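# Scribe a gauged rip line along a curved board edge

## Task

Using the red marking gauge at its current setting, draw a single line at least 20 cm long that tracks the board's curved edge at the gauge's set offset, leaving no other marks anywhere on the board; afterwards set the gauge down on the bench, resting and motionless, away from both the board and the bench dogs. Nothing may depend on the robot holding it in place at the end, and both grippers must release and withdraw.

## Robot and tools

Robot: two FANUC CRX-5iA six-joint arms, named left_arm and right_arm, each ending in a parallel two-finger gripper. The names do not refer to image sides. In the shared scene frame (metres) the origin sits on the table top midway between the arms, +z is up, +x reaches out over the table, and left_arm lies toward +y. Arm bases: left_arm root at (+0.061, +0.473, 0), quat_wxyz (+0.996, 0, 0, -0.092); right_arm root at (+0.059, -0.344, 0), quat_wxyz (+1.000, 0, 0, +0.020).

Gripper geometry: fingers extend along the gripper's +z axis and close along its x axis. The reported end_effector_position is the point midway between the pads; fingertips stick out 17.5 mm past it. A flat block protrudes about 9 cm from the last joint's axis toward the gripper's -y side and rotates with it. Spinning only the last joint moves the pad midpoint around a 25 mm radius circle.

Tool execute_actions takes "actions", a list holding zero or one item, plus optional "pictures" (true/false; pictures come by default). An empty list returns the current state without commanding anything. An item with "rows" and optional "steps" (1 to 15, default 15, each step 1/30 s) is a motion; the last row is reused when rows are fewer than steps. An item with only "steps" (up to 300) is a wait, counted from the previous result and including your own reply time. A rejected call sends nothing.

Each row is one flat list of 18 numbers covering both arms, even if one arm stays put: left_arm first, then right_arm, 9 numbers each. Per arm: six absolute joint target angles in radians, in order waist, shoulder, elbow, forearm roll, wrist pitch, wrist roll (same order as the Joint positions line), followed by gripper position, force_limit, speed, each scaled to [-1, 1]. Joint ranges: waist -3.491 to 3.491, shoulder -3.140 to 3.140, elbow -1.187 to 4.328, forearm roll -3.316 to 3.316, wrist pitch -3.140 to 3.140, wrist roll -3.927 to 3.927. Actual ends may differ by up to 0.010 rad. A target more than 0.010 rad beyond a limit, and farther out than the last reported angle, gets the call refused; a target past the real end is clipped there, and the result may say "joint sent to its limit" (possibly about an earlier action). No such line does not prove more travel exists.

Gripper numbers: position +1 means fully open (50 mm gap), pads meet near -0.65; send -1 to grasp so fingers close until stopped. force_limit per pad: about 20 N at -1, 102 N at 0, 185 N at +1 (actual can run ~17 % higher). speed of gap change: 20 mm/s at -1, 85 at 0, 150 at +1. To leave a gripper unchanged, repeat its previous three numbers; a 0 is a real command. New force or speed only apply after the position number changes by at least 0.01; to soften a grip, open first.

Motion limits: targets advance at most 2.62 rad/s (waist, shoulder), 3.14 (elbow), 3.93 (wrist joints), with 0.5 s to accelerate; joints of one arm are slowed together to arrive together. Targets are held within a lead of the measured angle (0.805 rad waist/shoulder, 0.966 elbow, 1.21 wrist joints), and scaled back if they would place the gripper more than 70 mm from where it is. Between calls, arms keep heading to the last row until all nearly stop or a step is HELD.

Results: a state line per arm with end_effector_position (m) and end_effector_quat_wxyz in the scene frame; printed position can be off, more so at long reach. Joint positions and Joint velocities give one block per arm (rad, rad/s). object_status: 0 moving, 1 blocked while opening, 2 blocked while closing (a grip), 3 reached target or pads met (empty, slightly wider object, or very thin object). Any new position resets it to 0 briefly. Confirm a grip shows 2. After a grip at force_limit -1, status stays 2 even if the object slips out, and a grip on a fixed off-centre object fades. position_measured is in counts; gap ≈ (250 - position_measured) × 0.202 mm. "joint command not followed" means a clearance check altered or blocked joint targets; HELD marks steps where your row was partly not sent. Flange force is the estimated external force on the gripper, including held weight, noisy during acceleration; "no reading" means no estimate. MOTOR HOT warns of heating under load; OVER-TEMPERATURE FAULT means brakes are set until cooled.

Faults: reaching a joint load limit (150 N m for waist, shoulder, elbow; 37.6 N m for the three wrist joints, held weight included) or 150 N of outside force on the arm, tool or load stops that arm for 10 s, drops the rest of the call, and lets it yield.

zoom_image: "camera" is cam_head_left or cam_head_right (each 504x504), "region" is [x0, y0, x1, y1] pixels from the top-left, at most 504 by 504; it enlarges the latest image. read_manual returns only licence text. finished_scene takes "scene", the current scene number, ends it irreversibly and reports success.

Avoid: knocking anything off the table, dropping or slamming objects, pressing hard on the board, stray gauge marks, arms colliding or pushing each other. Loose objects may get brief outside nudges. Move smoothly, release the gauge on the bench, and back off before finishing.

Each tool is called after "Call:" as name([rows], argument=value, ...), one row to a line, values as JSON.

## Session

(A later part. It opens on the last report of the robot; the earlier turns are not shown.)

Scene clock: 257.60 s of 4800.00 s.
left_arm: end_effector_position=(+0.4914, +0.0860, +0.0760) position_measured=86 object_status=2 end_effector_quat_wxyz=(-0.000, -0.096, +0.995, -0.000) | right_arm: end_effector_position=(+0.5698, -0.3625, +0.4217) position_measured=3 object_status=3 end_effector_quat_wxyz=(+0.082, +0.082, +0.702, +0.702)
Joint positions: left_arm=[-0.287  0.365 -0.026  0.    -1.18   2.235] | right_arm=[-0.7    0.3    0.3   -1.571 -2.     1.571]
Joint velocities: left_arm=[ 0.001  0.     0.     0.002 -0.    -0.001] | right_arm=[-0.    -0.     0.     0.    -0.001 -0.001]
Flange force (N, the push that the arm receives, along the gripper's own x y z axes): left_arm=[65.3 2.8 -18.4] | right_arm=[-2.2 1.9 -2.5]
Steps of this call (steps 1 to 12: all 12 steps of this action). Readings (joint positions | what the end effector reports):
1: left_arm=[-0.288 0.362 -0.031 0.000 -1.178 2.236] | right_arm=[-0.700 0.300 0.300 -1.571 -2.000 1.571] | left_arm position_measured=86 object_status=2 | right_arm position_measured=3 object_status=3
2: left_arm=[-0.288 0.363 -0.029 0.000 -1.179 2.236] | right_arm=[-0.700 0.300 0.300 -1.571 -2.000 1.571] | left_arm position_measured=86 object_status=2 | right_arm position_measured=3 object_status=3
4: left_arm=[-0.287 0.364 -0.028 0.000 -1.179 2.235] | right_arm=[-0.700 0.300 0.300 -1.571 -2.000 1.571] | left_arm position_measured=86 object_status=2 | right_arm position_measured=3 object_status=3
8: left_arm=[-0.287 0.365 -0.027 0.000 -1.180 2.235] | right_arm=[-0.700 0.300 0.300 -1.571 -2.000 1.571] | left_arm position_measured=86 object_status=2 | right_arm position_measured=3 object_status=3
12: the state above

Call:
execute_actions([
  {"rows":[[-0.2918,0.3546,-0.0404,0,-1.1758,2.2396,-1,-0.2,0,-0.7,0.3,0.3,-1.5708,-2.0,1.5708,1,0,0]],"steps":6},
], pictures=false)

Call:
execute_actions([
  {"rows":[[-0.3653,0.4547,0.1005,0,-1.2166,2.2166,-1,-0.2,0,-0.7,0.3,0.3,-1.5708,-2.0,1.5708,1,0,0]]},
], pictures=false)

Call:
execute_actions([
  {"rows":[[-0.4347,0.559,0.2554,0,-1.2672,2.1895,-1,-0.2,0,-0.7,0.3,0.3,-1.5708,-2.0,1.5708,1,0,0]]},
], pictures=false)

Call:
execute_actions([
  {"rows":[[-0.4329,0.5624,0.2605,0,-1.2689,2.1877,-1,-0.2,0,-0.7,0.3,0.3,-1.5708,-2.0,1.5708,1,0,0]],"steps":12},
])

Call:
zoom_image(camera="cam_head_left", region=[205,160,330,240])

Scene clock: 278.57 s of 4800.00 s.
left_arm: end_effector_position=(+0.4867, +0.0864, +0.0759) position_measured=86 object_status=2 end_effector_quat_wxyz=(+0.001, -0.096, +0.995, +0.000) | right_arm: end_effector_position=(+0.5698, -0.3625, +0.4217) position_measured=3 object_status=3 end_effector_quat_wxyz=(+0.082, +0.082, +0.702, +0.702)
Joint positions: left_arm=[-0.291  0.356 -0.039 -0.001 -1.175  2.239] | right_arm=[-0.7    0.3    0.3   -1.571 -2.     1.571]
Joint velocities: left_arm=[-0.012 -0.014 -0.02   0.001  0.     0.009] | right_arm=[ 0.    -0.    -0.     0.001 -0.001 -0.002]
Flange force (N, the push that the arm receives, along the gripper's own x y z axes): left_arm=[5.2 0.2 0.5] | right_arm=[-1.6 2.2 -1.9]
Steps of this call (steps 1 to 15: the robot went on to your last target; steps 16 to 90: nothing new was sent; then 17.77 s passed at rest; steps 91 to 96: all 6 steps of this action). Readings (joint positions | what the end effector reports):
91: left_arm=[-0.287 0.365 -0.027 -0.000 -1.179 2.234] | right_arm=[-0.700 0.300 0.300 -1.571 -2.000 1.571] | left_arm position_measured=86 object_status=2 | right_arm position_measured=3 object_status=3
92: left_arm=[-0.288 0.362 -0.030 -0.000 -1.178 2.235] | right_arm=[-0.700 0.300 0.300 -1.571 -2.000 1.571] | left_arm position_measured=86 object_status=2 | right_arm position_measured=3 object_status=3
94: left_arm=[-0.290 0.357 -0.037 -0.001 -1.175 2.238] | right_arm=[-0.700 0.300 0.300 -1.571 -2.000 1.571] | left_arm position_measured=86 object_status=2 | right_arm position_measured=3 object_status=3
96: the state above

Scene clock: 279.07 s of 4800.00 s.
left_arm: end_effector_position=(+0.4930, +0.0328, +0.0762) position_measured=86 object_status=2 end_effector_quat_wxyz=(-0.000, -0.048, +0.999, -0.000) | right_arm: end_effector_position=(+0.5698, -0.3625, +0.4217) position_measured=3 object_status=3 end_effector_quat_wxyz=(+0.082, +0.082, +0.702, +0.702)
Joint positions: left_arm=[-0.365  0.455  0.1    0.    -1.217  2.217] | right_arm=[-0.7    0.3    0.3   -1.571 -2.     1.571]
Joint velocities: left_arm=[-0.     0.001  0.002  0.001 -0.     0.003] | right_arm=[-0.    -0.    -0.    -0.001  0.001  0.001]
Flange force (N, the push that the arm receives, along the gripper's own x y z axes): left_arm=[3.2 5.9 4.6] | right_arm=[-0.6 1.0 -0.6]
Steps of this call (steps 1 to 15: all 15 steps of this action). Readings (joint positions | what the end effector reports):
1: left_arm=[-0.291 0.356 -0.039 -0.001 -1.176 2.239] | right_arm=[-0.700 0.300 0.300 -1.571 -2.000 1.571] | left_arm position_measured=86 object_status=2 | right_arm position_measured=3 object_status=3
2: left_arm=[-0.295 0.359 -0.034 -0.001 -1.179 2.238] | right_arm=[-0.700 0.300 0.300 -1.571 -2.000 1.571] | left_arm position_measured=86 object_status=2 | right_arm position_measured=3 object_status=3
4: left_arm=[-0.312 0.381 -0.003 -0.000 -1.189 2.231] | right_arm=[-0.700 0.300 0.300 -1.571 -2.000 1.571] | left_arm position_measured=86 object_status=2 | right_arm position_measured=3 object_status=3
8: left_arm=[-0.357 0.444 0.085 0.000 -1.212 2.219] | right_arm=[-0.700 0.300 0.300 -1.571 -2.000 1.571] | left_arm position_measured=86 object_status=2 | right_arm position_measured=3 object_status=3
15: the state above

Scene clock: 279.57 s of 4800.00 s.
left_arm: end_effector_position=(+0.4969, -0.0217, +0.0760) position_measured=86 object_status=2 end_effector_quat_wxyz=(+0.000, +0.000, +1.000, +0.000) | right_arm: end_effector_position=(+0.5698, -0.3625, +0.4217) position_measured=3 object_status=3 end_effector_quat_wxyz=(+0.082, +0.082, +0.702, +0.702)
Joint positions: left_arm=[-0.435  0.559  0.255 -0.    -1.267  2.19 ] | right_arm=[-0.7    0.3    0.3   -1.571 -2.     1.571]
Joint velocities: left_arm=[-0.001  0.006  0.004 -0.001 -0.001  0.002] | right_arm=[-0.001  0.    -0.     0.    -0.001 -0.001]
Flange force (N, the push that the arm receives, along the gripper's own x y z axes): left_arm=[5.2 4.8 2.5] | right_arm=[0.1 1.7 -1.4]
Steps of this call (steps 1 to 15: all 15 steps of this action). Readings (joint positions | what the end effector reports):
1: left_arm=[-0.366 0.455 0.101 0.000 -1.217 2.216] | right_arm=[-0.700 0.300 0.300 -1.571 -2.000 1.571] | left_arm position_measured=86 object_status=2 | right_arm position_measured=3 object_status=3
2: left_arm=[-0.368 0.459 0.107 0.000 -1.219 2.215] | right_arm=[-0.700 0.300 0.300 -1.571 -2.000 1.571] | left_arm position_measured=86 object_status=2 | right_arm position_measured=3 object_status=3
4: left_arm=[-0.382 0.480 0.139 0.000 -1.229 2.210] | right_arm=[-0.700 0.300 0.300 -1.571 -2.000 1.571] | left_arm position_measured=86 object_status=2 | right_arm position_measured=3 object_status=3
8: left_arm=[-0.426 0.545 0.235 0.000 -1.260 2.193] | right_arm=[-0.700 0.300 0.300 -1.571 -2.000 1.571] | left_arm position_measured=86 object_status=2 | right_arm position_measured=3 object_status=3
15: the state above

Scene clock: 279.97 s of 4800.00 s.
left_arm: end_effector_position=(+0.4989, -0.0219, +0.0760) position_measured=86 object_status=2 end_effector_quat_wxyz=(+0.000, +0.000, +1.000, +0.000) | right_arm: end_effector_position=(+0.5698, -0.3625, +0.4217) position_measured=3 object_status=3 end_effector_quat_wxyz=(+0.082, +0.082, +0.702, +0.702)
Joint positions: left_arm=[-0.433  0.562  0.26  -0.    -1.269  2.188] | right_arm=[-0.7    0.3    0.3   -1.571 -2.     1.571]
Joint velocities: left_arm=[-0.001 -0.001  0.    -0.    -0.     0.   ] | right_arm=[ 0.    -0.001 -0.    -0.     0.    -0.   ]
Flange force (N, the push that the arm receives, along the gripper's own x y z axes): left_arm=[4.0 2.7 1.6] | right_arm=[-2.9 1.6 -2.2]
Steps of this call (steps 1 to 12: all 12 steps of this action). Readings (joint positions | what the end effector reports):
1: left_arm=[-0.435 0.559 0.256 -0.000 -1.267 2.189] | right_arm=[-0.700 0.300 0.300 -1.571 -2.000 1.571] | left_arm position_measured=86 object_status=2 | right_arm position_measured=3 object_status=3
2: left_arm=[-0.434 0.560 0.257 -0.000 -1.268 2.189] | right_arm=[-0.700 0.300 0.300 -1.571 -2.000 1.571] | left_arm position_measured=86 object_status=2 | right_arm position_measured=3 object_status=3
4: left_arm=[-0.434 0.562 0.259 -0.000 -1.269 2.188] | right_arm=[-0.700 0.300 0.300 -1.571 -2.000 1.571] | left_arm position_measured=86 object_status=2 | right_arm position_measured=3 object_status=3
8: left_arm=[-0.433 0.562 0.260 -0.000 -1.269 2.188] | right_arm=[-0.700 0.300 0.300 -1.571 -2.000 1.571] | left_arm position_measured=86 object_status=2 | right_arm position_measured=3 object_status=3
12: the state above

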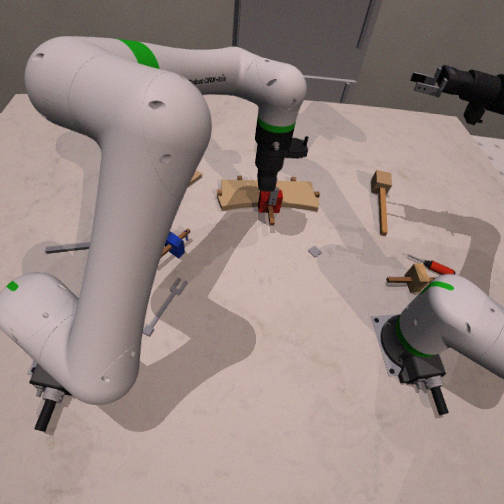

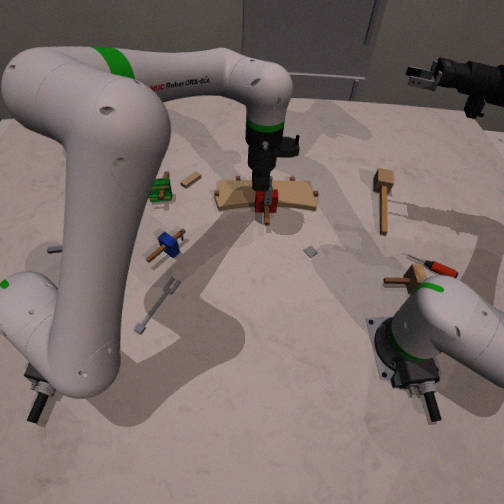

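Region (205, 160, 330, 240) of cam_head_left's 504x504 image, scaled by 4.032, with more detail than that image has; it fills the top 323 rows of this view, and the rest is white.

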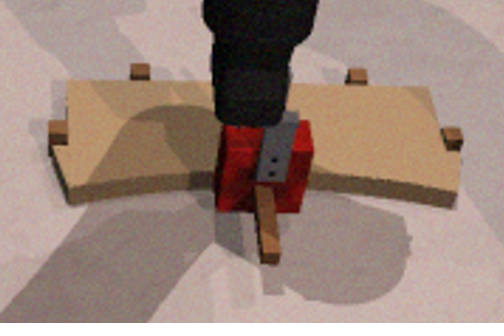

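Call:
execute_actions([
  {"rows":[[-0.4315,0.5649,0.2644,0,-1.2703,2.1863,-1,-0.2,0,-0.7,0.3,0.3,-1.5708,-2.0,1.5708,1,0,0]],"steps":12},
], pictures=false)

Call:
execute_actions([
  {"rows":[[-0.4301,0.5674,0.2682,0,-1.2716,2.1849,-1,-0.2,0,-0.7,0.3,0.3,-1.5708,-2.0,1.5708,1,0,0]],"steps":12},
], pictures=false)

Scene clock: 287.20 s of 4800.00 s.
left_arm: end_effector_position=(+0.5004, -0.0219, +0.0760) position_measured=86 object_status=2 end_effector_quat_wxyz=(-0.000, +0.000, +1.000, -0.000) | right_arm: end_effector_position=(+0.5698, -0.3625, +0.4217) position_measured=3 object_status=3 end_effector_quat_wxyz=(+0.082, +0.082, +0.702, +0.702)
Joint positions: left_arm=[-0.432  0.565  0.264  0.    -1.27   2.186] | right_arm=[-0.7    0.3    0.3   -1.571 -2.     1.571]
Joint velocities: left_arm=[-0.    -0.003  0.    -0.    -0.     0.002] | right_arm=[ 0.001 -0.    -0.001 -0.     0.001 -0.001]
Flange force (N, the push that the arm receives, along the gripper's own x y z axes): left_arm=[4.0 4.1 3.2] | right_arm=[-1.4 1.8 -2.8]
Steps of this call (steps 1 to 15: the robot went on to your last target; steps 16 to 90: nothing new was sent; then 3.83 s passed at rest; steps 91 to 102: all 12 steps of this action). Readings (joint positions | what the end effector reports):
91: left_arm=[-0.433 0.563 0.261 0.000 -1.269 2.188] | right_arm=[-0.700 0.300 0.300 -1.571 -2.000 1.571] | left_arm position_measured=86 object_status=2 | right_arm position_measured=3 object_status=3
92: left_arm=[-0.432 0.563 0.262 0.000 -1.269 2.187] | right_arm=[-0.700 0.300 0.300 -1.571 -2.000 1.571] | left_arm position_measured=86 object_status=2 | right_arm position_measured=3 object_status=3
94: left_arm=[-0.432 0.564 0.264 0.000 -1.270 2.187] | right_arm=[-0.700 0.300 0.300 -1.571 -2.000 1.571] | left_arm position_measured=86 object_status=2 | right_arm position_measured=3 object_status=3
98: left_arm=[-0.432 0.565 0.264 0.000 -1.270 2.186] | right_arm=[-0.700 0.300 0.300 -1.571 -2.000 1.571] | left_arm position_measured=86 object_status=2 | right_arm position_measured=3 object_status=3
102: the state above

Scene clock: 287.60 s of 4800.00 s.
left_arm: end_effector_position=(+0.5019, -0.0219, +0.0760) position_measured=86 object_status=2 end_effector_quat_wxyz=(-0.000, +0.000, +1.000, +0.000) | right_arm: end_effector_position=(+0.5698, -0.3625, +0.4217) position_measured=3 object_status=3 end_effector_quat_wxyz=(+0.082, +0.082, +0.702, +0.702)
Joint positions: left_arm=[-0.43   0.567  0.268  0.    -1.272  2.185] | right_arm=[-0.7    0.3    0.3   -1.571 -2.     1.571]
Joint velocities: left_arm=[ 0.001  0.001  0.001 -0.     0.     0.   ] | right_arm=[ 0.     0.     0.    -0.     0.001  0.001]
Flange force (N, the push that the arm receives, along the gripper's own x y z axes): left_arm=[13.8 4.6 0.2] | right_arm=[-2.1 2.6 -3.2]
Steps of this call (steps 1 to 12: all 12 steps of this action). Readings (joint positions | what the end effector reports):
1: left_arm=[-0.431 0.565 0.265 0.000 -1.270 2.186] | right_arm=[-0.700 0.300 0.300 -1.571 -2.000 1.571] | left_arm position_measured=86 object_status=2 | right_arm position_measured=3 object_status=3
2: left_arm=[-0.431 0.566 0.266 0.000 -1.271 2.186] | right_arm=[-0.700 0.300 0.300 -1.571 -2.000 1.571] | left_arm position_measured=86 object_status=2 | right_arm position_measured=3 object_status=3
4: left_arm=[-0.430 0.567 0.267 0.000 -1.271 2.185] | right_arm=[-0.700 0.300 0.300 -1.571 -2.000 1.571] | left_arm position_measured=86 object_status=2 | right_arm position_measured=3 object_status=3
8: left_arm=[-0.430 0.567 0.268 0.000 -1.272 2.185] | right_arm=[-0.700 0.300 0.300 -1.571 -2.000 1.571] | left_arm position_measured=86 object_status=2 | right_arm position_measured=3 object_status=3
12: the state above

Call:
execute_actions([
  {"rows":[[-0.4994,0.6657,0.4232,0,-1.3283,2.1683,-1,-0.2,0,-0.7,0.3,0.3,-1.5708,-2.0,1.5708,1,0,0]]},
], pictures=false)

Call:
execute_actions([
  {"rows":[[-0.5639,0.7749,0.602,0,-1.3979,2.1357,-1,-0.2,0,-0.7,0.3,0.3,-1.5708,-2.0,1.5708,1,0,0]]},
], pictures=false)

Call:
execute_actions([
  {"rows":[[-0.562,0.7785,0.608,0,-1.4003,2.1338,-1,-0.2,0,-0.7,0.3,0.3,-1.5708,-2.0,1.5708,1,0,0]],"steps":12},
], pictures=false)

Scene clock: 305.63 s of 4800.00 s.
left_arm: end_effector_position=(+0.4968, -0.0759, +0.0762) position_measured=86 object_status=2 end_effector_quat_wxyz=(+0.000, +0.043, +0.999, +0.000) | right_arm: end_effector_position=(+0.5698, -0.3625, +0.4217) position_measured=3 object_status=3 end_effector_quat_wxyz=(+0.082, +0.082, +0.702, +0.702)
Joint positions: left_arm=[-0.499  0.666  0.423 -0.    -1.328  2.168] | right_arm=[-0.7    0.3    0.3   -1.571 -2.     1.571]
Joint velocities: left_arm=[-0.002  0.002  0.003 -0.    -0.001 -0.001] | right_arm=[-0.001  0.     0.     0.    -0.     0.   ]
Flange force (N, the push that the arm receives, along the gripper's own x y z axes): left_arm=[1.6 1.3 2.2] | right_arm=[-0.9 1.4 -1.4]
Steps of this call (steps 1 to 15: the robot went on to your last target; steps 16 to 90: nothing new was sent; then 14.53 s passed at rest; steps 91 to 105: all 15 steps of this action). Readings (joint positions | what the end effector reports):
91: left_arm=[-0.430 0.568 0.269 0.000 -1.272 2.185] | right_arm=[-0.700 0.300 0.300 -1.571 -2.000 1.571] | left_arm position_measured=86 object_status=2 | right_arm position_measured=3 object_status=3
92: left_arm=[-0.432 0.571 0.274 -0.000 -1.274 2.184] | right_arm=[-0.700 0.300 0.300 -1.571 -2.000 1.571] | left_arm position_measured=86 object_status=2 | right_arm position_measured=3 object_status=3
94: left_arm=[-0.447 0.592 0.307 -0.000 -1.285 2.181] | right_arm=[-0.700 0.300 0.300 -1.571 -2.000 1.571] | left_arm position_measured=86 object_status=2 | right_arm position_measured=3 object_status=3
98: left_arm=[-0.490 0.653 0.402 -0.000 -1.320 2.171] | right_arm=[-0.700 0.300 0.300 -1.571 -2.000 1.571] | left_arm position_measured=86 object_status=2 | right_arm position_measured=3 object_status=3
105: the state above

Scene clock: 306.13 s of 4800.00 s.
left_arm: end_effector_position=(+0.4888, -0.1298, +0.0760) position_measured=86 object_status=2 end_effector_quat_wxyz=(+0.000, +0.091, +0.996, +0.000) | right_arm: end_effector_position=(+0.5698, -0.3625, +0.4217) position_measured=3 object_status=3 end_effector_quat_wxyz=(+0.082, +0.082, +0.702, +0.702)
Joint positions: left_arm=[-0.564  0.775  0.602 -0.    -1.398  2.136] | right_arm=[-0.7    0.3    0.3   -1.571 -2.     1.571]
Joint velocities: left_arm=[-0.001  0.002  0.003 -0.    -0.001 -0.002] | right_arm=[ 0.     0.    -0.     0.     0.001  0.002]
Flange force (N, the push that the arm receives, along the gripper's own x y z axes): left_arm=[9.7 7.7 3.9] | right_arm=[-1.7 2.0 -2.2]
Steps of this call (steps 1 to 15: all 15 steps of this action). Readings (joint positions | what the end effector reports):
1: left_arm=[-0.500 0.666 0.424 -0.000 -1.329 2.168] | right_arm=[-0.700 0.300 0.300 -1.571 -2.000 1.571] | left_arm position_measured=86 object_status=2 | right_arm position_measured=3 object_status=3
2: left_arm=[-0.501 0.670 0.430 -0.000 -1.331 2.167] | right_arm=[-0.700 0.300 0.300 -1.571 -2.000 1.571] | left_arm position_measured=86 object_status=2 | right_arm position_measured=3 object_status=3
4: left_arm=[-0.513 0.689 0.462 -0.000 -1.343 2.161] | right_arm=[-0.700 0.300 0.300 -1.571 -2.000 1.571] | left_arm position_measured=86 object_status=2 | right_arm position_measured=3 object_status=3
8: left_arm=[-0.552 0.755 0.569 -0.000 -1.385 2.142] | right_arm=[-0.700 0.300 0.300 -1.571 -2.000 1.571] | left_arm position_measured=86 object_status=2 | right_arm position_measured=3 object_status=3
15: the state above

Scene clock: 306.53 s of 4800.00 s.
left_arm: end_effector_position=(+0.4907, -0.1300, +0.0759) position_measured=86 object_status=2 end_effector_quat_wxyz=(+0.000, +0.091, +0.996, +0.000) | right_arm: end_effector_position=(+0.5698, -0.3625, +0.4217) position_measured=3 object_status=3 end_effector_quat_wxyz=(+0.082, +0.082, +0.702, +0.702)
Joint positions: left_arm=[-0.562  0.778  0.608 -0.    -1.4    2.134] | right_arm=[-0.7    0.3    0.3   -1.571 -2.     1.571]
Joint velocities: left_arm=[-0.    -0.001 -0.001  0.001 -0.    -0.001] | right_arm=[-0.    -0.     0.001 -0.    -0.     0.   ]
Flange force (N, the push that the arm receives, along the gripper's own x y z axes): left_arm=[4.7 5.4 3.7] | right_arm=[-2.3 1.6 -1.7]
Steps of this call (steps 1 to 12: all 12 steps of this action). Readings (joint positions | what the end effector reports):
1: left_arm=[-0.564 0.775 0.602 -0.000 -1.398 2.136] | right_arm=[-0.700 0.300 0.300 -1.571 -2.000 1.571] | left_arm position_measured=86 object_status=2 | right_arm position_measured=3 object_status=3
2: left_arm=[-0.564 0.776 0.604 -0.000 -1.399 2.135] | right_arm=[-0.700 0.300 0.300 -1.571 -2.000 1.571] | left_arm position_measured=86 object_status=2 | right_arm position_measured=3 object_status=3
4: left_arm=[-0.563 0.778 0.607 -0.000 -1.400 2.134] | right_arm=[-0.700 0.300 0.300 -1.571 -2.000 1.571] | left_arm position_measured=86 object_status=2 | right_arm position_measured=3 object_status=3
8: left_arm=[-0.562 0.778 0.608 -0.000 -1.400 2.134] | right_arm=[-0.700 0.300 0.300 -1.571 -2.000 1.571] | left_arm position_measured=86 object_status=2 | right_arm position_measured=3 object_status=3
12: the state above

Call:
execute_actions([
  {"rows":[[-0.5606,0.7812,0.6125,0,-1.4021,2.1324,-1,-0.2,0,-0.7,0.3,0.3,-1.5708,-2.0,1.5708,1,0,0]],"steps":12},
], pictures=false)

Call:
execute_actions([
  {"rows":[[-0.5591,0.7838,0.617,0,-1.404,2.1309,-1,-0.2,0,-0.7,0.3,0.3,-1.5708,-2.0,1.5708,1,0,0]],"steps":12},
], pictures=false)

Scene clock: 312.23 s of 4800.00 s.
left_arm: end_effector_position=(+0.4922, -0.1300, +0.0759) position_measured=86 object_status=2 end_effector_quat_wxyz=(-0.000, +0.091, +0.996, -0.000) | right_arm: end_effector_position=(+0.5698, -0.3625, +0.4217) position_measured=3 object_status=3 end_effector_quat_wxyz=(+0.082, +0.082, +0.702, +0.702)
Joint positions: left_arm=[-0.561  0.781  0.612  0.    -1.402  2.132] | right_arm=[-0.7    0.3    0.3   -1.571 -2.     1.571]
Joint velocities: left_arm=[-0.003  0.     0.     0.    -0.     0.   ] | right_arm=[ 0.  0. -0.  0. -0. -0.]
Flange force (N, the push that the arm receives, along the gripper's own x y z axes): left_arm=[5.1 3.9 3.1] | right_arm=[-0.5 2.2 -1.7]
Steps of this call (steps 1 to 15: the robot went on to your last target; steps 16 to 90: nothing new was sent; then 2.30 s passed at rest; steps 91 to 102: all 12 steps of this action). Readings (joint positions | what the end effector reports):
91: left_arm=[-0.562 0.779 0.608 0.000 -1.400 2.134] | right_arm=[-0.700 0.300 0.300 -1.571 -2.000 1.571] | left_arm position_measured=86 object_status=2 | right_arm position_measured=3 object_status=3
92: left_arm=[-0.561 0.780 0.610 0.000 -1.401 2.133] | right_arm=[-0.700 0.300 0.300 -1.571 -2.000 1.571] | left_arm position_measured=86 object_status=2 | right_arm position_measured=3 object_status=3
94: left_arm=[-0.561 0.781 0.612 0.000 -1.402 2.133] | right_arm=[-0.700 0.300 0.300 -1.571 -2.000 1.571] | left_arm position_measured=86 object_status=2 | right_arm position_measured=3 object_status=3
98: left_arm=[-0.561 0.781 0.612 0.000 -1.402 2.132] | right_arm=[-0.700 0.300 0.300 -1.571 -2.000 1.571] | left_arm position_measured=86 object_status=2 | right_arm position_measured=3 object_status=3
102: the state above

Scene clock: 312.63 s of 4800.00 s.
left_arm: end_effector_position=(+0.4938, -0.1299, +0.0760) position_measured=86 object_status=2 end_effector_quat_wxyz=(-0.000, +0.091, +0.996, -0.000) | right_arm: end_effector_position=(+0.5698, -0.3625, +0.4217) position_measured=3 object_status=3 end_effector_quat_wxyz=(+0.082, +0.082, +0.702, +0.702)
Joint positions: left_arm=[-0.559  0.784  0.617  0.    -1.404  2.131] | right_arm=[-0.7    0.3    0.3   -1.571 -2.     1.571]
Joint velocities: left_arm=[ 0.001  0.002  0.001 -0.    -0.    -0.001] | right_arm=[ 0.     0.    -0.     0.001 -0.    -0.001]
Flange force (N, the push that the arm receives, along the gripper's own x y z axes): left_arm=[4.9 3.1 2.7] | right_arm=[-1.1 1.8 -2.4]
Steps of this call (steps 1 to 12: all 12 steps of this action). Readings (joint positions | what the end effector reports):
1: left_arm=[-0.560 0.781 0.613 0.000 -1.402 2.132] | right_arm=[-0.700 0.300 0.300 -1.571 -2.000 1.571] | left_arm position_measured=86 object_status=2 | right_arm position_measured=3 object_status=3
2: left_arm=[-0.560 0.782 0.614 0.000 -1.403 2.132] | right_arm=[-0.700 0.300 0.300 -1.571 -2.000 1.571] | left_arm position_measured=86 object_status=2 | right_arm position_measured=3 object_status=3
4: left_arm=[-0.559 0.783 0.616 0.000 -1.404 2.131] | right_arm=[-0.700 0.300 0.300 -1.571 -2.000 1.571] | left_arm position_measured=86 object_status=2 | right_arm position_measured=3 object_status=3
8: left_arm=[-0.559 0.784 0.617 0.000 -1.404 2.131] | right_arm=[-0.700 0.300 0.300 -1.571 -2.000 1.571] | left_arm position_measured=86 object_status=2 | right_arm position_measured=3 object_status=3
12: the state above

Rotation is about 0.03; adjust yaw and probe again.

Call:
execute_actions([
  {"rows":[[-0.5586,0.7847,0.6185,0,-1.4046,2.1514,-1,-0.2,0,-0.7,0.3,0.3,-1.5708,-2.0,1.5708,1,0,0]],"steps":12},
], pictures=false)

Call:
execute_actions([
  {"rows":[[-0.5576,0.7865,0.6215,0,-1.4058,2.1504,-1,-0.2,0,-0.7,0.3,0.3,-1.5708,-2.0,1.5708,1,0,0]],"steps":12},
], pictures=false)

Scene clock: 320.53 s of 4800.00 s.
left_arm: end_effector_position=(+0.4948, -0.1300, +0.0760) position_measured=86 object_status=2 end_effector_quat_wxyz=(-0.000, +0.081, +0.997, +0.000) | right_arm: end_effector_position=(+0.5698, -0.3625, +0.4217) position_measured=3 object_status=3 end_effector_quat_wxyz=(+0.082, +0.082, +0.702, +0.702)
Joint positions: left_arm=[-0.559  0.785  0.618 -0.    -1.405  2.151] | right_arm=[-0.7    0.3    0.3   -1.571 -2.     1.571]
Joint velocities: left_arm=[-0.    -0.001  0.    -0.    -0.     0.001] | right_arm=[-0.     0.    -0.     0.     0.001 -0.002]
Flange force (N, the push that the arm receives, along the gripper's own x y z axes): left_arm=[5.6 4.3 2.2] | right_arm=[-2.1 1.6 -2.1]
Steps of this call (steps 1 to 15: the robot went on to your last target; steps 16 to 90: nothing new was sent; then 4.50 s passed at rest; steps 91 to 102: all 12 steps of this action). Readings (joint positions | what the end effector reports):
91: left_arm=[-0.559 0.784 0.617 0.000 -1.404 2.131] | right_arm=[-0.700 0.300 0.300 -1.571 -2.000 1.571] | left_arm position_measured=86 object_status=2 | right_arm position_measured=3 object_status=3
92: left_arm=[-0.559 0.784 0.617 0.000 -1.404 2.137] | right_arm=[-0.700 0.300 0.300 -1.571 -2.000 1.571] | left_arm position_measured=86 object_status=2 | right_arm position_measured=3 object_status=3
94: left_arm=[-0.559 0.784 0.618 -0.000 -1.404 2.146] | right_arm=[-0.700 0.300 0.300 -1.571 -2.000 1.571] | left_arm position_measured=86 object_status=2 | right_arm position_measured=3 object_status=3
98: left_arm=[-0.559 0.785 0.618 -0.000 -1.405 2.151] | right_arm=[-0.700 0.300 0.300 -1.571 -2.000 1.571] | left_arm position_measured=86 object_status=2 | right_arm position_measured=3 object_status=3
102: the state above

Scene clock: 320.93 s of 4800.00 s.
left_arm: end_effector_position=(+0.4958, -0.1300, +0.0760) position_measured=86 object_status=2 end_effector_quat_wxyz=(-0.000, +0.081, +0.997, +0.000) | right_arm: end_effector_position=(+0.5698, -0.3625, +0.4217) position_measured=3 object_status=3 end_effector_quat_wxyz=(+0.082, +0.082, +0.702, +0.702)
Joint positions: left_arm=[-0.558  0.786  0.621 -0.    -1.406  2.15 ] | right_arm=[-0.7    0.3    0.3   -1.571 -2.     1.571]
Joint velocities: left_arm=[ 0.    -0.001  0.001  0.     0.     0.001] | right_arm=[ 0.     0.001 -0.001 -0.002  0.     0.001]
Flange force (N, the push that the arm receives, along the gripper's own x y z axes): left_arm=[23.0 2.8 -5.4] | right_arm=[-2.0 2.4 -2.7]
Steps of this call (steps 1 to 12: all 12 steps of this action). Readings (joint positions | what the end effector reports):
1: left_arm=[-0.559 0.785 0.619 -0.000 -1.405 2.151] | right_arm=[-0.700 0.300 0.300 -1.571 -2.000 1.571] | left_arm position_measured=86 object_status=2 | right_arm position_measured=3 object_status=3
2: left_arm=[-0.558 0.785 0.620 -0.000 -1.405 2.151] | right_arm=[-0.700 0.300 0.300 -1.571 -2.000 1.571] | left_arm position_measured=86 object_status=2 | right_arm position_measured=3 object_status=3
4: left_arm=[-0.558 0.786 0.621 -0.000 -1.406 2.151] | right_arm=[-0.700 0.300 0.300 -1.571 -2.000 1.571] | left_arm position_measured=86 object_status=2 | right_arm position_measured=3 object_status=3
8: left_arm=[-0.558 0.786 0.621 -0.000 -1.406 2.150] | right_arm=[-0.700 0.300 0.300 -1.571 -2.000 1.571] | left_arm position_measured=86 object_status=2 | right_arm position_measured=3 object_status=3
12: the state above

Call:
execute_actions([
  {"rows":[[-0.5586,0.7847,0.6185,0,-1.4046,2.1514,-1,-0.2,0,-0.7,0.3,0.3,-1.5708,-2.0,1.5708,1,0,0]],"steps":8},
], pictures=false)

Call:
execute_actions([
  {"rows":[[-0.5586,0.7857,0.6157,0,-1.4008,2.1514,-1,-0.2,0,-0.7,0.3,0.3,-1.5708,-2.0,1.5708,1,0,0]],"steps":12},
], pictures=false)

Call:
execute_actions([
  {"rows":[[-0.5586,0.7865,0.6136,0,-1.3979,2.1514,-1,-0.2,0,-0.7,0.3,0.3,-1.5708,-2.0,1.5708,1,0,0]],"steps":12},
], pictures=false)

Scene clock: 331.20 s of 4800.00 s.
left_arm: end_effector_position=(+0.4950, -0.1299, +0.0759) position_measured=86 object_status=2 end_effector_quat_wxyz=(+0.000, +0.081, +0.997, -0.000) | right_arm: end_effector_position=(+0.5698, -0.3625, +0.4217) position_measured=3 object_status=3 end_effector_quat_wxyz=(+0.082, +0.082, +0.702, +0.702)
Joint positions: left_arm=[-0.558  0.785  0.619 -0.    -1.404  2.151] | right_arm=[-0.7    0.3    0.3   -1.571 -2.     1.571]
Joint velocities: left_arm=[-0.001 -0.001 -0.003  0.    -0.     0.002] | right_arm=[-0.    -0.    -0.001  0.001  0.002 -0.001]
Flange force (N, the push that the arm receives, along the gripper's own x y z axes): left_arm=[9.1 3.9 4.0] | right_arm=[0.6 2.2 -1.2]
Steps of this call (steps 1 to 15: the robot went on to your last target; steps 16 to 90: nothing new was sent; then 7.00 s passed at rest; steps 91 to 98: all 8 steps of this action). Readings (joint positions | what the end effector reports):
91: left_arm=[-0.558 0.786 0.621 -0.000 -1.406 2.150] | right_arm=[-0.700 0.300 0.300 -1.571 -2.000 1.571] | left_arm position_measured=86 object_status=2 | right_arm position_measured=3 object_status=3
92: left_arm=[-0.558 0.786 0.621 -0.000 -1.405 2.150] | right_arm=[-0.700 0.300 0.300 -1.571 -2.000 1.571] | left_arm position_measured=86 object_status=2 | right_arm position_measured=3 object_status=3
94: left_arm=[-0.558 0.785 0.619 -0.000 -1.405 2.151] | right_arm=[-0.700 0.300 0.300 -1.571 -2.000 1.571] | left_arm position_measured=86 object_status=2 | right_arm position_measured=3 object_status=3
98: the state above

Scene clock: 331.60 s of 4800.00 s.
left_arm: end_effector_position=(+0.4948, -0.1300, +0.0741) position_measured=86 object_status=2 end_effector_quat_wxyz=(+0.000, +0.081, +0.997, -0.000) | right_arm: end_effector_position=(+0.5698, -0.3625, +0.4217) position_measured=3 object_status=3 end_effector_quat_wxyz=(+0.082, +0.082, +0.702, +0.702)
Joint positions: left_arm=[-0.559  0.786  0.616 -0.    -1.401  2.151] | right_arm=[-0.7    0.3    0.3   -1.571 -2.     1.571]
Joint velocities: left_arm=[-0.     0.001  0.     0.     0.     0.   ] | right_arm=[-0.    -0.    -0.     0.    -0.001 -0.   ]
Flange force (N, the push that the arm receives, along the gripper's own x y z axes): left_arm=[5.4 4.8 3.3] | right_arm=[-2.2 2.0 -2.6]
Steps of this call (steps 1 to 12: all 12 steps of this action). Readings (joint positions | what the end effector reports):
1: left_arm=[-0.558 0.785 0.618 -0.000 -1.404 2.151] | right_arm=[-0.700 0.300 0.300 -1.571 -2.000 1.571] | left_arm position_measured=86 object_status=2 | right_arm position_measured=3 object_status=3
2: left_arm=[-0.558 0.785 0.617 -0.000 -1.403 2.151] | right_arm=[-0.700 0.300 0.300 -1.571 -2.000 1.571] | left_arm position_measured=86 object_status=2 | right_arm position_measured=3 object_status=3
4: left_arm=[-0.558 0.785 0.616 -0.000 -1.402 2.151] | right_arm=[-0.700 0.300 0.300 -1.571 -2.000 1.571] | left_arm position_measured=86 object_status=2 | right_arm position_measured=3 object_status=3
8: left_arm=[-0.559 0.786 0.616 -0.000 -1.401 2.151] | right_arm=[-0.700 0.300 0.300 -1.571 -2.000 1.571] | left_arm position_measured=86 object_status=2 | right_arm position_measured=3 object_status=3
12: the state above

Scene clock: 332.00 s of 4800.00 s.
left_arm: end_effector_position=(+0.4948, -0.1300, +0.0726) position_measured=86 object_status=2 end_effector_quat_wxyz=(+0.000, +0.081, +0.997, +0.000) | right_arm: end_effector_position=(+0.5698, -0.3625, +0.4217) position_measured=3 object_status=3 end_effector_quat_wxyz=(+0.082, +0.082, +0.702, +0.702)
Joint positions: left_arm=[-0.559  0.786  0.614 -0.    -1.398  2.151] | right_arm=[-0.7    0.3    0.3   -1.571 -2.     1.571]
Joint velocities: left_arm=[ 0.001 -0.001  0.    -0.001 -0.    -0.   ] | right_arm=[-0.    -0.     0.    -0.001  0.    -0.001]
Flange force (N, the push that the arm receives, along the gripper's own x y z axes): left_arm=[2.5 1.9 2.6] | right_arm=[-1.5 1.9 -2.2]
Steps of this call (steps 1 to 12: all 12 steps of this action). Readings (joint positions | what the end effector reports):
1: left_arm=[-0.559 0.786 0.616 -0.000 -1.401 2.151] | right_arm=[-0.700 0.300 0.300 -1.571 -2.000 1.571] | left_arm position_measured=86 object_status=2 | right_arm position_measured=3 object_status=3
2: left_arm=[-0.559 0.786 0.615 -0.000 -1.400 2.151] | right_arm=[-0.700 0.300 0.300 -1.571 -2.000 1.571] | left_arm position_measured=86 object_status=2 | right_arm position_measured=3 object_status=3
4: left_arm=[-0.559 0.786 0.614 -0.000 -1.399 2.151] | right_arm=[-0.700 0.300 0.300 -1.571 -2.000 1.571] | left_arm position_measured=86 object_status=2 | right_arm position_measured=3 object_status=3
8: left_arm=[-0.559 0.786 0.614 -0.000 -1.398 2.151] | right_arm=[-0.700 0.300 0.300 -1.571 -2.000 1.571] | left_arm position_measured=86 object_status=2 | right_arm position_measured=3 object_status=3
12: the state above

Call:
execute_actions([
  {"rows":[[-0.5584,0.7877,0.6121,0,-1.3952,2.1512,-1,-0.2,0,-0.7,0.3,0.3,-1.5708,-2.0,1.5708,1,0,0]],"steps":12},
], pictures=false)

Call:
execute_actions([
  {"rows":[[-0.5584,0.7883,0.6107,0,-1.3932,2.1512,-1,-0.2,0,-0.7,0.3,0.3,-1.5708,-2.0,1.5708,1,0,0]],"steps":12},
], pictures=false)

Scene clock: 339.07 s of 4800.00 s.
left_arm: end_effector_position=(+0.4949, -0.1301, +0.0711) position_measured=86 object_status=2 end_effector_quat_wxyz=(+0.000, +0.081, +0.997, +0.000) | right_arm: end_effector_position=(+0.5698, -0.3625, +0.4217) position_measured=3 object_status=3 end_effector_quat_wxyz=(+0.082, +0.082, +0.702, +0.702)
Joint positions: left_arm=[-0.559  0.788  0.612 -0.    -1.395  2.151] | right_arm=[-0.7    0.3    0.3   -1.571 -2.     1.571]
Joint velocities: left_arm=[ 0.001 -0.002  0.    -0.     0.    -0.001] | right_arm=[ 0.     0.    -0.001 -0.001 -0.     0.   ]
Flange force (N, the push that the arm receives, along the gripper's own x y z axes): left_arm=[4.1 2.2 2.7] | right_arm=[-2.1 2.0 -1.8]
Steps of this call (steps 1 to 15: the robot went on to your last target; steps 16 to 90: nothing new was sent; then 3.67 s passed at rest; steps 91 to 102: all 12 steps of this action). Readings (joint positions | what the end effector reports):
91: left_arm=[-0.559 0.787 0.613 -0.000 -1.398 2.151] | right_arm=[-0.700 0.300 0.300 -1.571 -2.000 1.571] | left_arm position_measured=86 object_status=2 | right_arm position_measured=3 object_status=3
92: left_arm=[-0.559 0.787 0.613 -0.000 -1.397 2.151] | right_arm=[-0.700 0.300 0.300 -1.571 -2.000 1.571] | left_arm position_measured=86 object_status=2 | right_arm position_measured=3 object_status=3
94: left_arm=[-0.559 0.787 0.612 -0.000 -1.396 2.151] | right_arm=[-0.700 0.300 0.300 -1.571 -2.000 1.571] | left_arm position_measured=86 object_status=2 | right_arm position_measured=3 object_status=3
98: left_arm=[-0.559 0.788 0.612 -0.000 -1.395 2.151] | right_arm=[-0.700 0.300 0.300 -1.571 -2.000 1.571] | left_arm position_measured=86 object_status=2 | right_arm position_measured=3 object_status=3
102: the state above

Scene clock: 339.47 s of 4800.00 s.
left_arm: end_effector_position=(+0.4951, -0.1301, +0.0701) position_measured=86 object_status=2 end_effector_quat_wxyz=(+0.000, +0.081, +0.997, -0.000) | right_arm: end_effector_position=(+0.5698, -0.3625, +0.4217) position_measured=3 object_status=3 end_effector_quat_wxyz=(+0.082, +0.082, +0.702, +0.702)
Joint positions: left_arm=[-0.558  0.788  0.611 -0.    -1.393  2.151] | right_arm=[-0.7    0.3    0.3   -1.571 -2.     1.571]
Joint velocities: left_arm=[ 0.001  0.002  0.001  0.001  0.    -0.001] | right_arm=[-0.    -0.    -0.     0.001 -0.001 -0.   ]
Flange force (N, the push that the arm receives, along the gripper's own x y z axes): left_arm=[9.1 2.9 -5.5] | right_arm=[-1.2 2.3 -1.6]
Steps of this call (steps 1 to 12: all 12 steps of this action). Readings (joint positions | what the end effector reports):
1: left_arm=[-0.559 0.788 0.612 -0.000 -1.395 2.151] | right_arm=[-0.700 0.300 0.300 -1.571 -2.000 1.571] | left_arm position_measured=86 object_status=2 | right_arm position_measured=3 object_status=3
2: left_arm=[-0.559 0.788 0.612 -0.000 -1.394 2.151] | right_arm=[-0.700 0.300 0.300 -1.571 -2.000 1.571] | left_arm position_measured=86 object_status=2 | right_arm position_measured=3 object_status=3
4: left_arm=[-0.558 0.788 0.611 -0.000 -1.394 2.151] | right_arm=[-0.700 0.300 0.300 -1.571 -2.000 1.571] | left_arm position_measured=86 object_status=2 | right_arm position_measured=3 object_status=3
8: left_arm=[-0.558 0.788 0.611 -0.000 -1.393 2.151] | right_arm=[-0.700 0.300 0.300 -1.571 -2.000 1.571] | left_arm position_measured=86 object_status=2 | right_arm position_measured=3 object_status=3
12: the state above

Call:
execute_actions([
  {"rows":[[-0.5584,0.7886,0.6105,0,-1.3927,2.1512,-1,-0.2,0,-0.7,0.3,0.3,-1.5708,-2.0,1.5708,1,0,0]],"steps":8},
], pictures=false)

Call:
execute_actions([
  {"rows":[[-0.5375,0.7507,0.5466,0,-1.3667,2.1626,-1,-0.2,0,-0.7,0.3,0.3,-1.5708,-2.0,1.5708,1,0,0]],"steps":13},
], pictures=false)

Call:
execute_actions([
  {"rows":[[-0.5165,0.7136,0.485,0,-1.3422,2.1737,-1,-0.2,0,-0.7,0.3,0.3,-1.5708,-2.0,1.5708,1,0,0]],"steps":13},
], pictures=false)

Scene clock: 357.80 s of 4800.00 s.
left_arm: end_effector_position=(+0.4951, -0.1301, +0.0699) position_measured=86 object_status=2 end_effector_quat_wxyz=(+0.000, +0.081, +0.997, -0.000) | right_arm: end_effector_position=(+0.5698, -0.3625, +0.4217) position_measured=3 object_status=3 end_effector_quat_wxyz=(+0.082, +0.082, +0.702, +0.702)
Joint positions: left_arm=[-0.558  0.789  0.611 -0.    -1.393  2.151] | right_arm=[-0.7    0.3    0.3   -1.571 -2.     1.571]
Joint velocities: left_arm=[-0.001 -0.001 -0.001  0.001  0.     0.001] | right_arm=[ 0.    -0.    -0.    -0.     0.001 -0.   ]
Flange force (N, the push that the arm receives, along the gripper's own x y z axes): left_arm=[16.3 7.6 -11.8] | right_arm=[-2.1 1.9 -2.1]
Steps of this call (steps 1 to 15: the robot went on to your last target; steps 16 to 90: nothing new was sent; then 15.07 s passed at rest; steps 91 to 98: all 8 steps of this action). Readings (joint positions | what the end effector reports):
91: left_arm=[-0.558 0.788 0.611 -0.000 -1.393 2.151] | right_arm=[-0.700 0.300 0.300 -1.571 -2.000 1.571] | left_arm position_measured=86 object_status=2 | right_arm position_measured=3 object_status=3
92: left_arm=[-0.558 0.788 0.611 -0.000 -1.393 2.151] | right_arm=[-0.700 0.300 0.300 -1.571 -2.000 1.571] | left_arm position_measured=86 object_status=2 | right_arm position_measured=3 object_status=3
94: left_arm=[-0.558 0.788 0.611 -0.000 -1.393 2.151] | right_arm=[-0.700 0.300 0.300 -1.571 -2.000 1.571] | left_arm position_measured=86 object_status=2 | right_arm position_measured=3 object_status=3
98: the state above

Scene clock: 358.23 s of 4800.00 s.
left_arm: end_effector_position=(+0.4979, -0.1123, +0.0697) position_measured=86 object_status=2 end_effector_quat_wxyz=(-0.000, +0.065, +0.998, -0.000) | right_arm: end_effector_position=(+0.5698, -0.3625, +0.4217) position_measured=3 object_status=3 end_effector_quat_wxyz=(+0.082, +0.082, +0.702, +0.702)
Joint positions: left_arm=[-0.538  0.751  0.547  0.    -1.367  2.163] | right_arm=[-0.7    0.3    0.3   -1.571 -2.     1.571]
Joint velocities: left_arm=[ 0.003 -0.002 -0.002 -0.001  0.001  0.002] | right_arm=[ 0.     0.     0.001  0.001  0.001 -0.   ]
Flange force (N, the push that the arm receives, along the gripper's own x y z axes): left_arm=[15.5 -5.6 -11.2] | right_arm=[-1.5 2.3 -2.3]
Steps of this call (steps 1 to 13: all 13 steps of this action). Readings (joint positions | what the end effector reports):
1: left_arm=[-0.558 0.788 0.610 -0.000 -1.392 2.151] | right_arm=[-0.700 0.300 0.300 -1.571 -2.000 1.571] | left_arm position_measured=86 object_status=2 | right_arm position_measured=3 object_status=3
2: left_arm=[-0.557 0.785 0.604 0.000 -1.390 2.152] | right_arm=[-0.700 0.300 0.300 -1.571 -2.000 1.571] | left_arm position_measured=86 object_status=2 | right_arm position_measured=3 object_status=3
4: left_arm=[-0.547 0.768 0.576 0.000 -1.379 2.157] | right_arm=[-0.700 0.300 0.300 -1.571 -2.000 1.571] | left_arm position_measured=86 object_status=2 | right_arm position_measured=3 object_status=3
8: left_arm=[-0.538 0.752 0.549 0.000 -1.368 2.162] | right_arm=[-0.700 0.300 0.300 -1.571 -2.000 1.571] | left_arm position_measured=86 object_status=2 | right_arm position_measured=3 object_status=3
13: the state above

Scene clock: 358.67 s of 4800.00 s.
left_arm: end_effector_position=(+0.5000, -0.0942, +0.0695) position_measured=86 object_status=2 end_effector_quat_wxyz=(+0.000, +0.049, +0.999, -0.000) | right_arm: end_effector_position=(+0.5698, -0.3625, +0.4217) position_measured=3 object_status=3 end_effector_quat_wxyz=(+0.082, +0.082, +0.702, +0.702)
Joint positions: left_arm=[-0.517  0.714  0.485  0.    -1.342  2.174] | right_arm=[-0.7    0.3    0.3   -1.571 -2.     1.571]
Joint velocities: left_arm=[-0.    -0.002 -0.002  0.     0.001 -0.   ] | right_arm=[-0.     0.     0.001  0.001  0.    -0.   ]
Flange force (N, the push that the arm receives, along the gripper's own x y z axes): left_arm=[16.2 -4.4 -9.5] | right_arm=[-2.4 2.4 -2.4]
Steps of this call (steps 1 to 13: all 13 steps of this action). Readings (joint positions | what the end effector reports):
1: left_arm=[-0.537 0.750 0.546 0.000 -1.366 2.163] | right_arm=[-0.700 0.300 0.300 -1.571 -2.000 1.571] | left_arm position_measured=86 object_status=2 | right_arm position_measured=3 object_status=3
2: left_arm=[-0.535 0.747 0.540 0.000 -1.364 2.164] | right_arm=[-0.700 0.300 0.300 -1.571 -2.000 1.571] | left_arm position_measured=86 object_status=2 | right_arm position_measured=3 object_status=3
4: left_arm=[-0.526 0.730 0.513 0.000 -1.353 2.169] | right_arm=[-0.700 0.300 0.300 -1.571 -2.000 1.571] | left_arm position_measured=86 object_status=2 | right_arm position_measured=3 object_status=3
8: left_arm=[-0.517 0.715 0.487 0.000 -1.343 2.173] | right_arm=[-0.700 0.300 0.300 -1.571 -2.000 1.571] | left_arm position_measured=86 object_status=2 | right_arm position_measured=3 object_status=3
13: the state above

Call:
execute_actions([
  {"rows":[[-0.4953,0.6777,0.4248,0,-1.3179,2.1846,-1,-0.2,0,-0.7,0.3,0.3,-1.5708,-2.0,1.5708,1,0,0]],"steps":13},
], pictures=false)

Call:
execute_actions([
  {"rows":[[-0.4739,0.6421,0.3674,0,-1.2961,2.1954,-1,-0.2,0,-0.7,0.3,0.3,-1.5708,-2.0,1.5708,1,0,0]],"steps":13},
], pictures=false)

Call:
execute_actions([
  {"rows":[[-0.4523,0.6071,0.3116,0,-1.2753,2.2059,-1,-0.2,0,-0.7,0.3,0.3,-1.5708,-2.0,1.5708,1,0,0]],"steps":13},
])

Call:
zoom_image(camera="cam_head_right", region=[250,165,330,235])

Scene clock: 374.33 s of 4800.00 s.
left_arm: end_effector_position=(+0.5015, -0.0761, +0.0689) position_measured=86 object_status=2 end_effector_quat_wxyz=(+0.000, +0.033, +0.999, -0.000) | right_arm: end_effector_position=(+0.5698, -0.3625, +0.4217) position_measured=3 object_status=3 end_effector_quat_wxyz=(+0.082, +0.082, +0.702, +0.702)
Joint positions: left_arm=[-0.495  0.678  0.425 -0.    -1.318  2.185] | right_arm=[-0.7    0.3    0.3   -1.571 -2.     1.571]
Joint velocities: left_arm=[ 0.002 -0.002 -0.002 -0.001  0.001  0.002] | right_arm=[-0.    -0.    -0.    -0.001 -0.001 -0.002]
Flange force (N, the push that the arm receives, along the gripper's own x y z axes): left_arm=[15.6 -13.5 -22.3] | right_arm=[-0.6 2.2 -1.7]
Steps of this call (steps 1 to 15: the robot went on to your last target; steps 16 to 90: nothing new was sent; then 12.23 s passed at rest; steps 91 to 103: all 13 steps of this action). Readings (joint positions | what the end effector reports):
91: left_arm=[-0.516 0.713 0.484 -0.000 -1.342 2.174] | right_arm=[-0.700 0.300 0.300 -1.571 -2.000 1.571] | left_arm position_measured=86 object_status=2 | right_arm position_measured=3 object_status=3
92: left_arm=[-0.514 0.710 0.479 -0.000 -1.339 2.175] | right_arm=[-0.700 0.300 0.300 -1.571 -2.000 1.571] | left_arm position_measured=86 object_status=2 | right_arm position_measured=3 object_status=3
94: left_arm=[-0.505 0.694 0.451 -0.000 -1.329 2.180] | right_arm=[-0.700 0.300 0.300 -1.571 -2.000 1.571] | left_arm position_measured=86 object_status=2 | right_arm position_measured=3 object_status=3
98: left_arm=[-0.496 0.679 0.427 -0.000 -1.319 2.184] | right_arm=[-0.700 0.300 0.300 -1.571 -2.000 1.571] | left_arm position_measured=86 object_status=2 | right_arm position_measured=3 object_status=3
103: the state above

Scene clock: 374.77 s of 4800.00 s.
left_arm: end_effector_position=(+0.5024, -0.0580, +0.0687) position_measured=86 object_status=2 end_effector_quat_wxyz=(+0.000, +0.017, +1.000, -0.000) | right_arm: end_effector_position=(+0.5698, -0.3625, +0.4217) position_measured=3 object_status=3 end_effector_quat_wxyz=(+0.082, +0.082, +0.702, +0.702)
Joint positions: left_arm=[-0.474  0.642  0.368 -0.    -1.296  2.195] | right_arm=[-0.7    0.3    0.3   -1.571 -2.     1.571]
Joint velocities: left_arm=[ 0.003 -0.001 -0.002 -0.     0.001  0.001] | right_arm=[ 0.    -0.     0.     0.001 -0.001  0.001]
Flange force (N, the push that the arm receives, along the gripper's own x y z axes): left_arm=[16.9 -12.3 -21.6] | right_arm=[-1.8 2.1 -2.8]
Steps of this call (steps 1 to 13: all 13 steps of this action). Readings (joint positions | what the end effector reports):
1: left_arm=[-0.495 0.677 0.424 -0.000 -1.318 2.185] | right_arm=[-0.700 0.300 0.300 -1.571 -2.000 1.571] | left_arm position_measured=86 object_status=2 | right_arm position_measured=3 object_status=3
2: left_arm=[-0.493 0.674 0.418 -0.000 -1.315 2.186] | right_arm=[-0.700 0.300 0.300 -1.571 -2.000 1.571] | left_arm position_measured=86 object_status=2 | right_arm position_measured=3 object_status=3
4: left_arm=[-0.483 0.657 0.392 0.000 -1.306 2.191] | right_arm=[-0.700 0.300 0.300 -1.571 -2.000 1.571] | left_arm position_measured=86 object_status=2 | right_arm position_measured=3 object_status=3
8: left_arm=[-0.475 0.643 0.369 0.000 -1.297 2.195] | right_arm=[-0.700 0.300 0.300 -1.571 -2.000 1.571] | left_arm position_measured=86 object_status=2 | right_arm position_measured=3 object_status=3
13: the state above

Scene clock: 375.20 s of 4800.00 s.
left_arm: end_effector_position=(+0.5026, -0.0399, +0.0685) position_measured=86 object_status=2 end_effector_quat_wxyz=(+0.000, +0.001, +1.000, -0.000) | right_arm: end_effector_position=(+0.5698, -0.3625, +0.4217) position_measured=3 object_status=3 end_effector_quat_wxyz=(+0.082, +0.082, +0.702, +0.702)
Joint positions: left_arm=[-0.452  0.607  0.312  0.    -1.275  2.206] | right_arm=[-0.7    0.3    0.3   -1.571 -2.     1.571]
Joint velocities: left_arm=[-0.    -0.002 -0.003 -0.001  0.001  0.   ] | right_arm=[-0.     0.001 -0.001  0.     0.002 -0.   ]
Flange force (N, the push that the arm receives, along the gripper's own x y z axes): left_arm=[14.0 -13.6 -23.3] | right_arm=[-1.6 1.7 -1.3]
Steps of this call (steps 1 to 13: all 13 steps of this action). Readings (joint positions | what the end effector reports):
1: left_arm=[-0.474 0.642 0.367 -0.000 -1.296 2.196] | right_arm=[-0.700 0.300 0.300 -1.571 -2.000 1.571] | left_arm position_measured=86 object_status=2 | right_arm position_measured=3 object_status=3
2: left_arm=[-0.472 0.638 0.361 0.000 -1.294 2.197] | right_arm=[-0.700 0.300 0.300 -1.571 -2.000 1.571] | left_arm position_measured=86 object_status=2 | right_arm position_measured=3 object_status=3
4: left_arm=[-0.461 0.622 0.335 0.000 -1.284 2.201] | right_arm=[-0.700 0.300 0.300 -1.571 -2.000 1.571] | left_arm position_measured=86 object_status=2 | right_arm position_measured=3 object_status=3
8: left_arm=[-0.453 0.608 0.313 -0.000 -1.276 2.206] | right_arm=[-0.700 0.300 0.300 -1.571 -2.000 1.571] | left_arm position_measured=86 object_status=2 | right_arm position_measured=3 object_status=3
13: the state above

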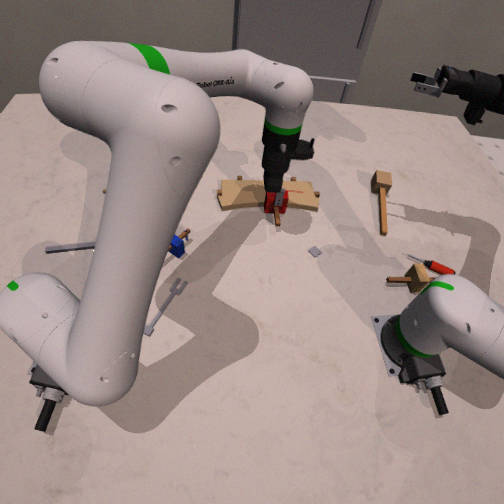

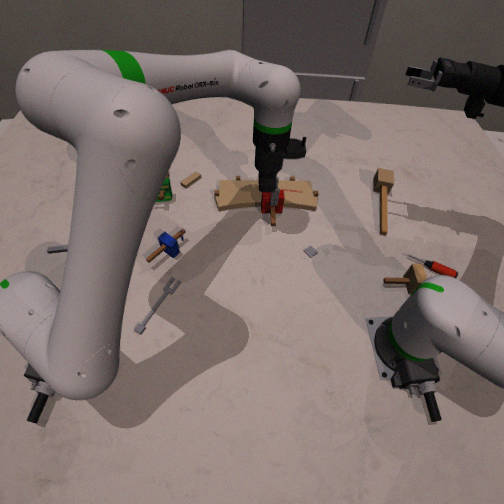

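Region (250, 165, 330, 235) of cam_head_right's 504x504 image, scaled by 6.300, with more detail than that image has; it fills the top 441 rows of this view, and the rest is white.

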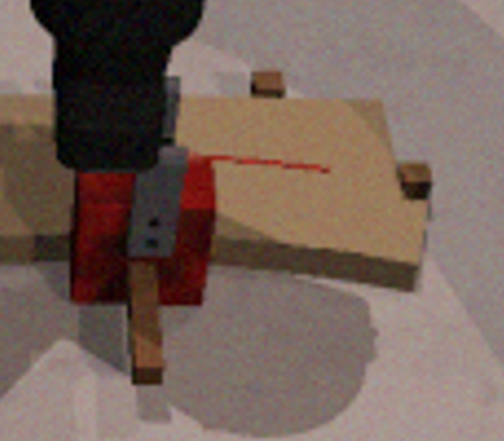

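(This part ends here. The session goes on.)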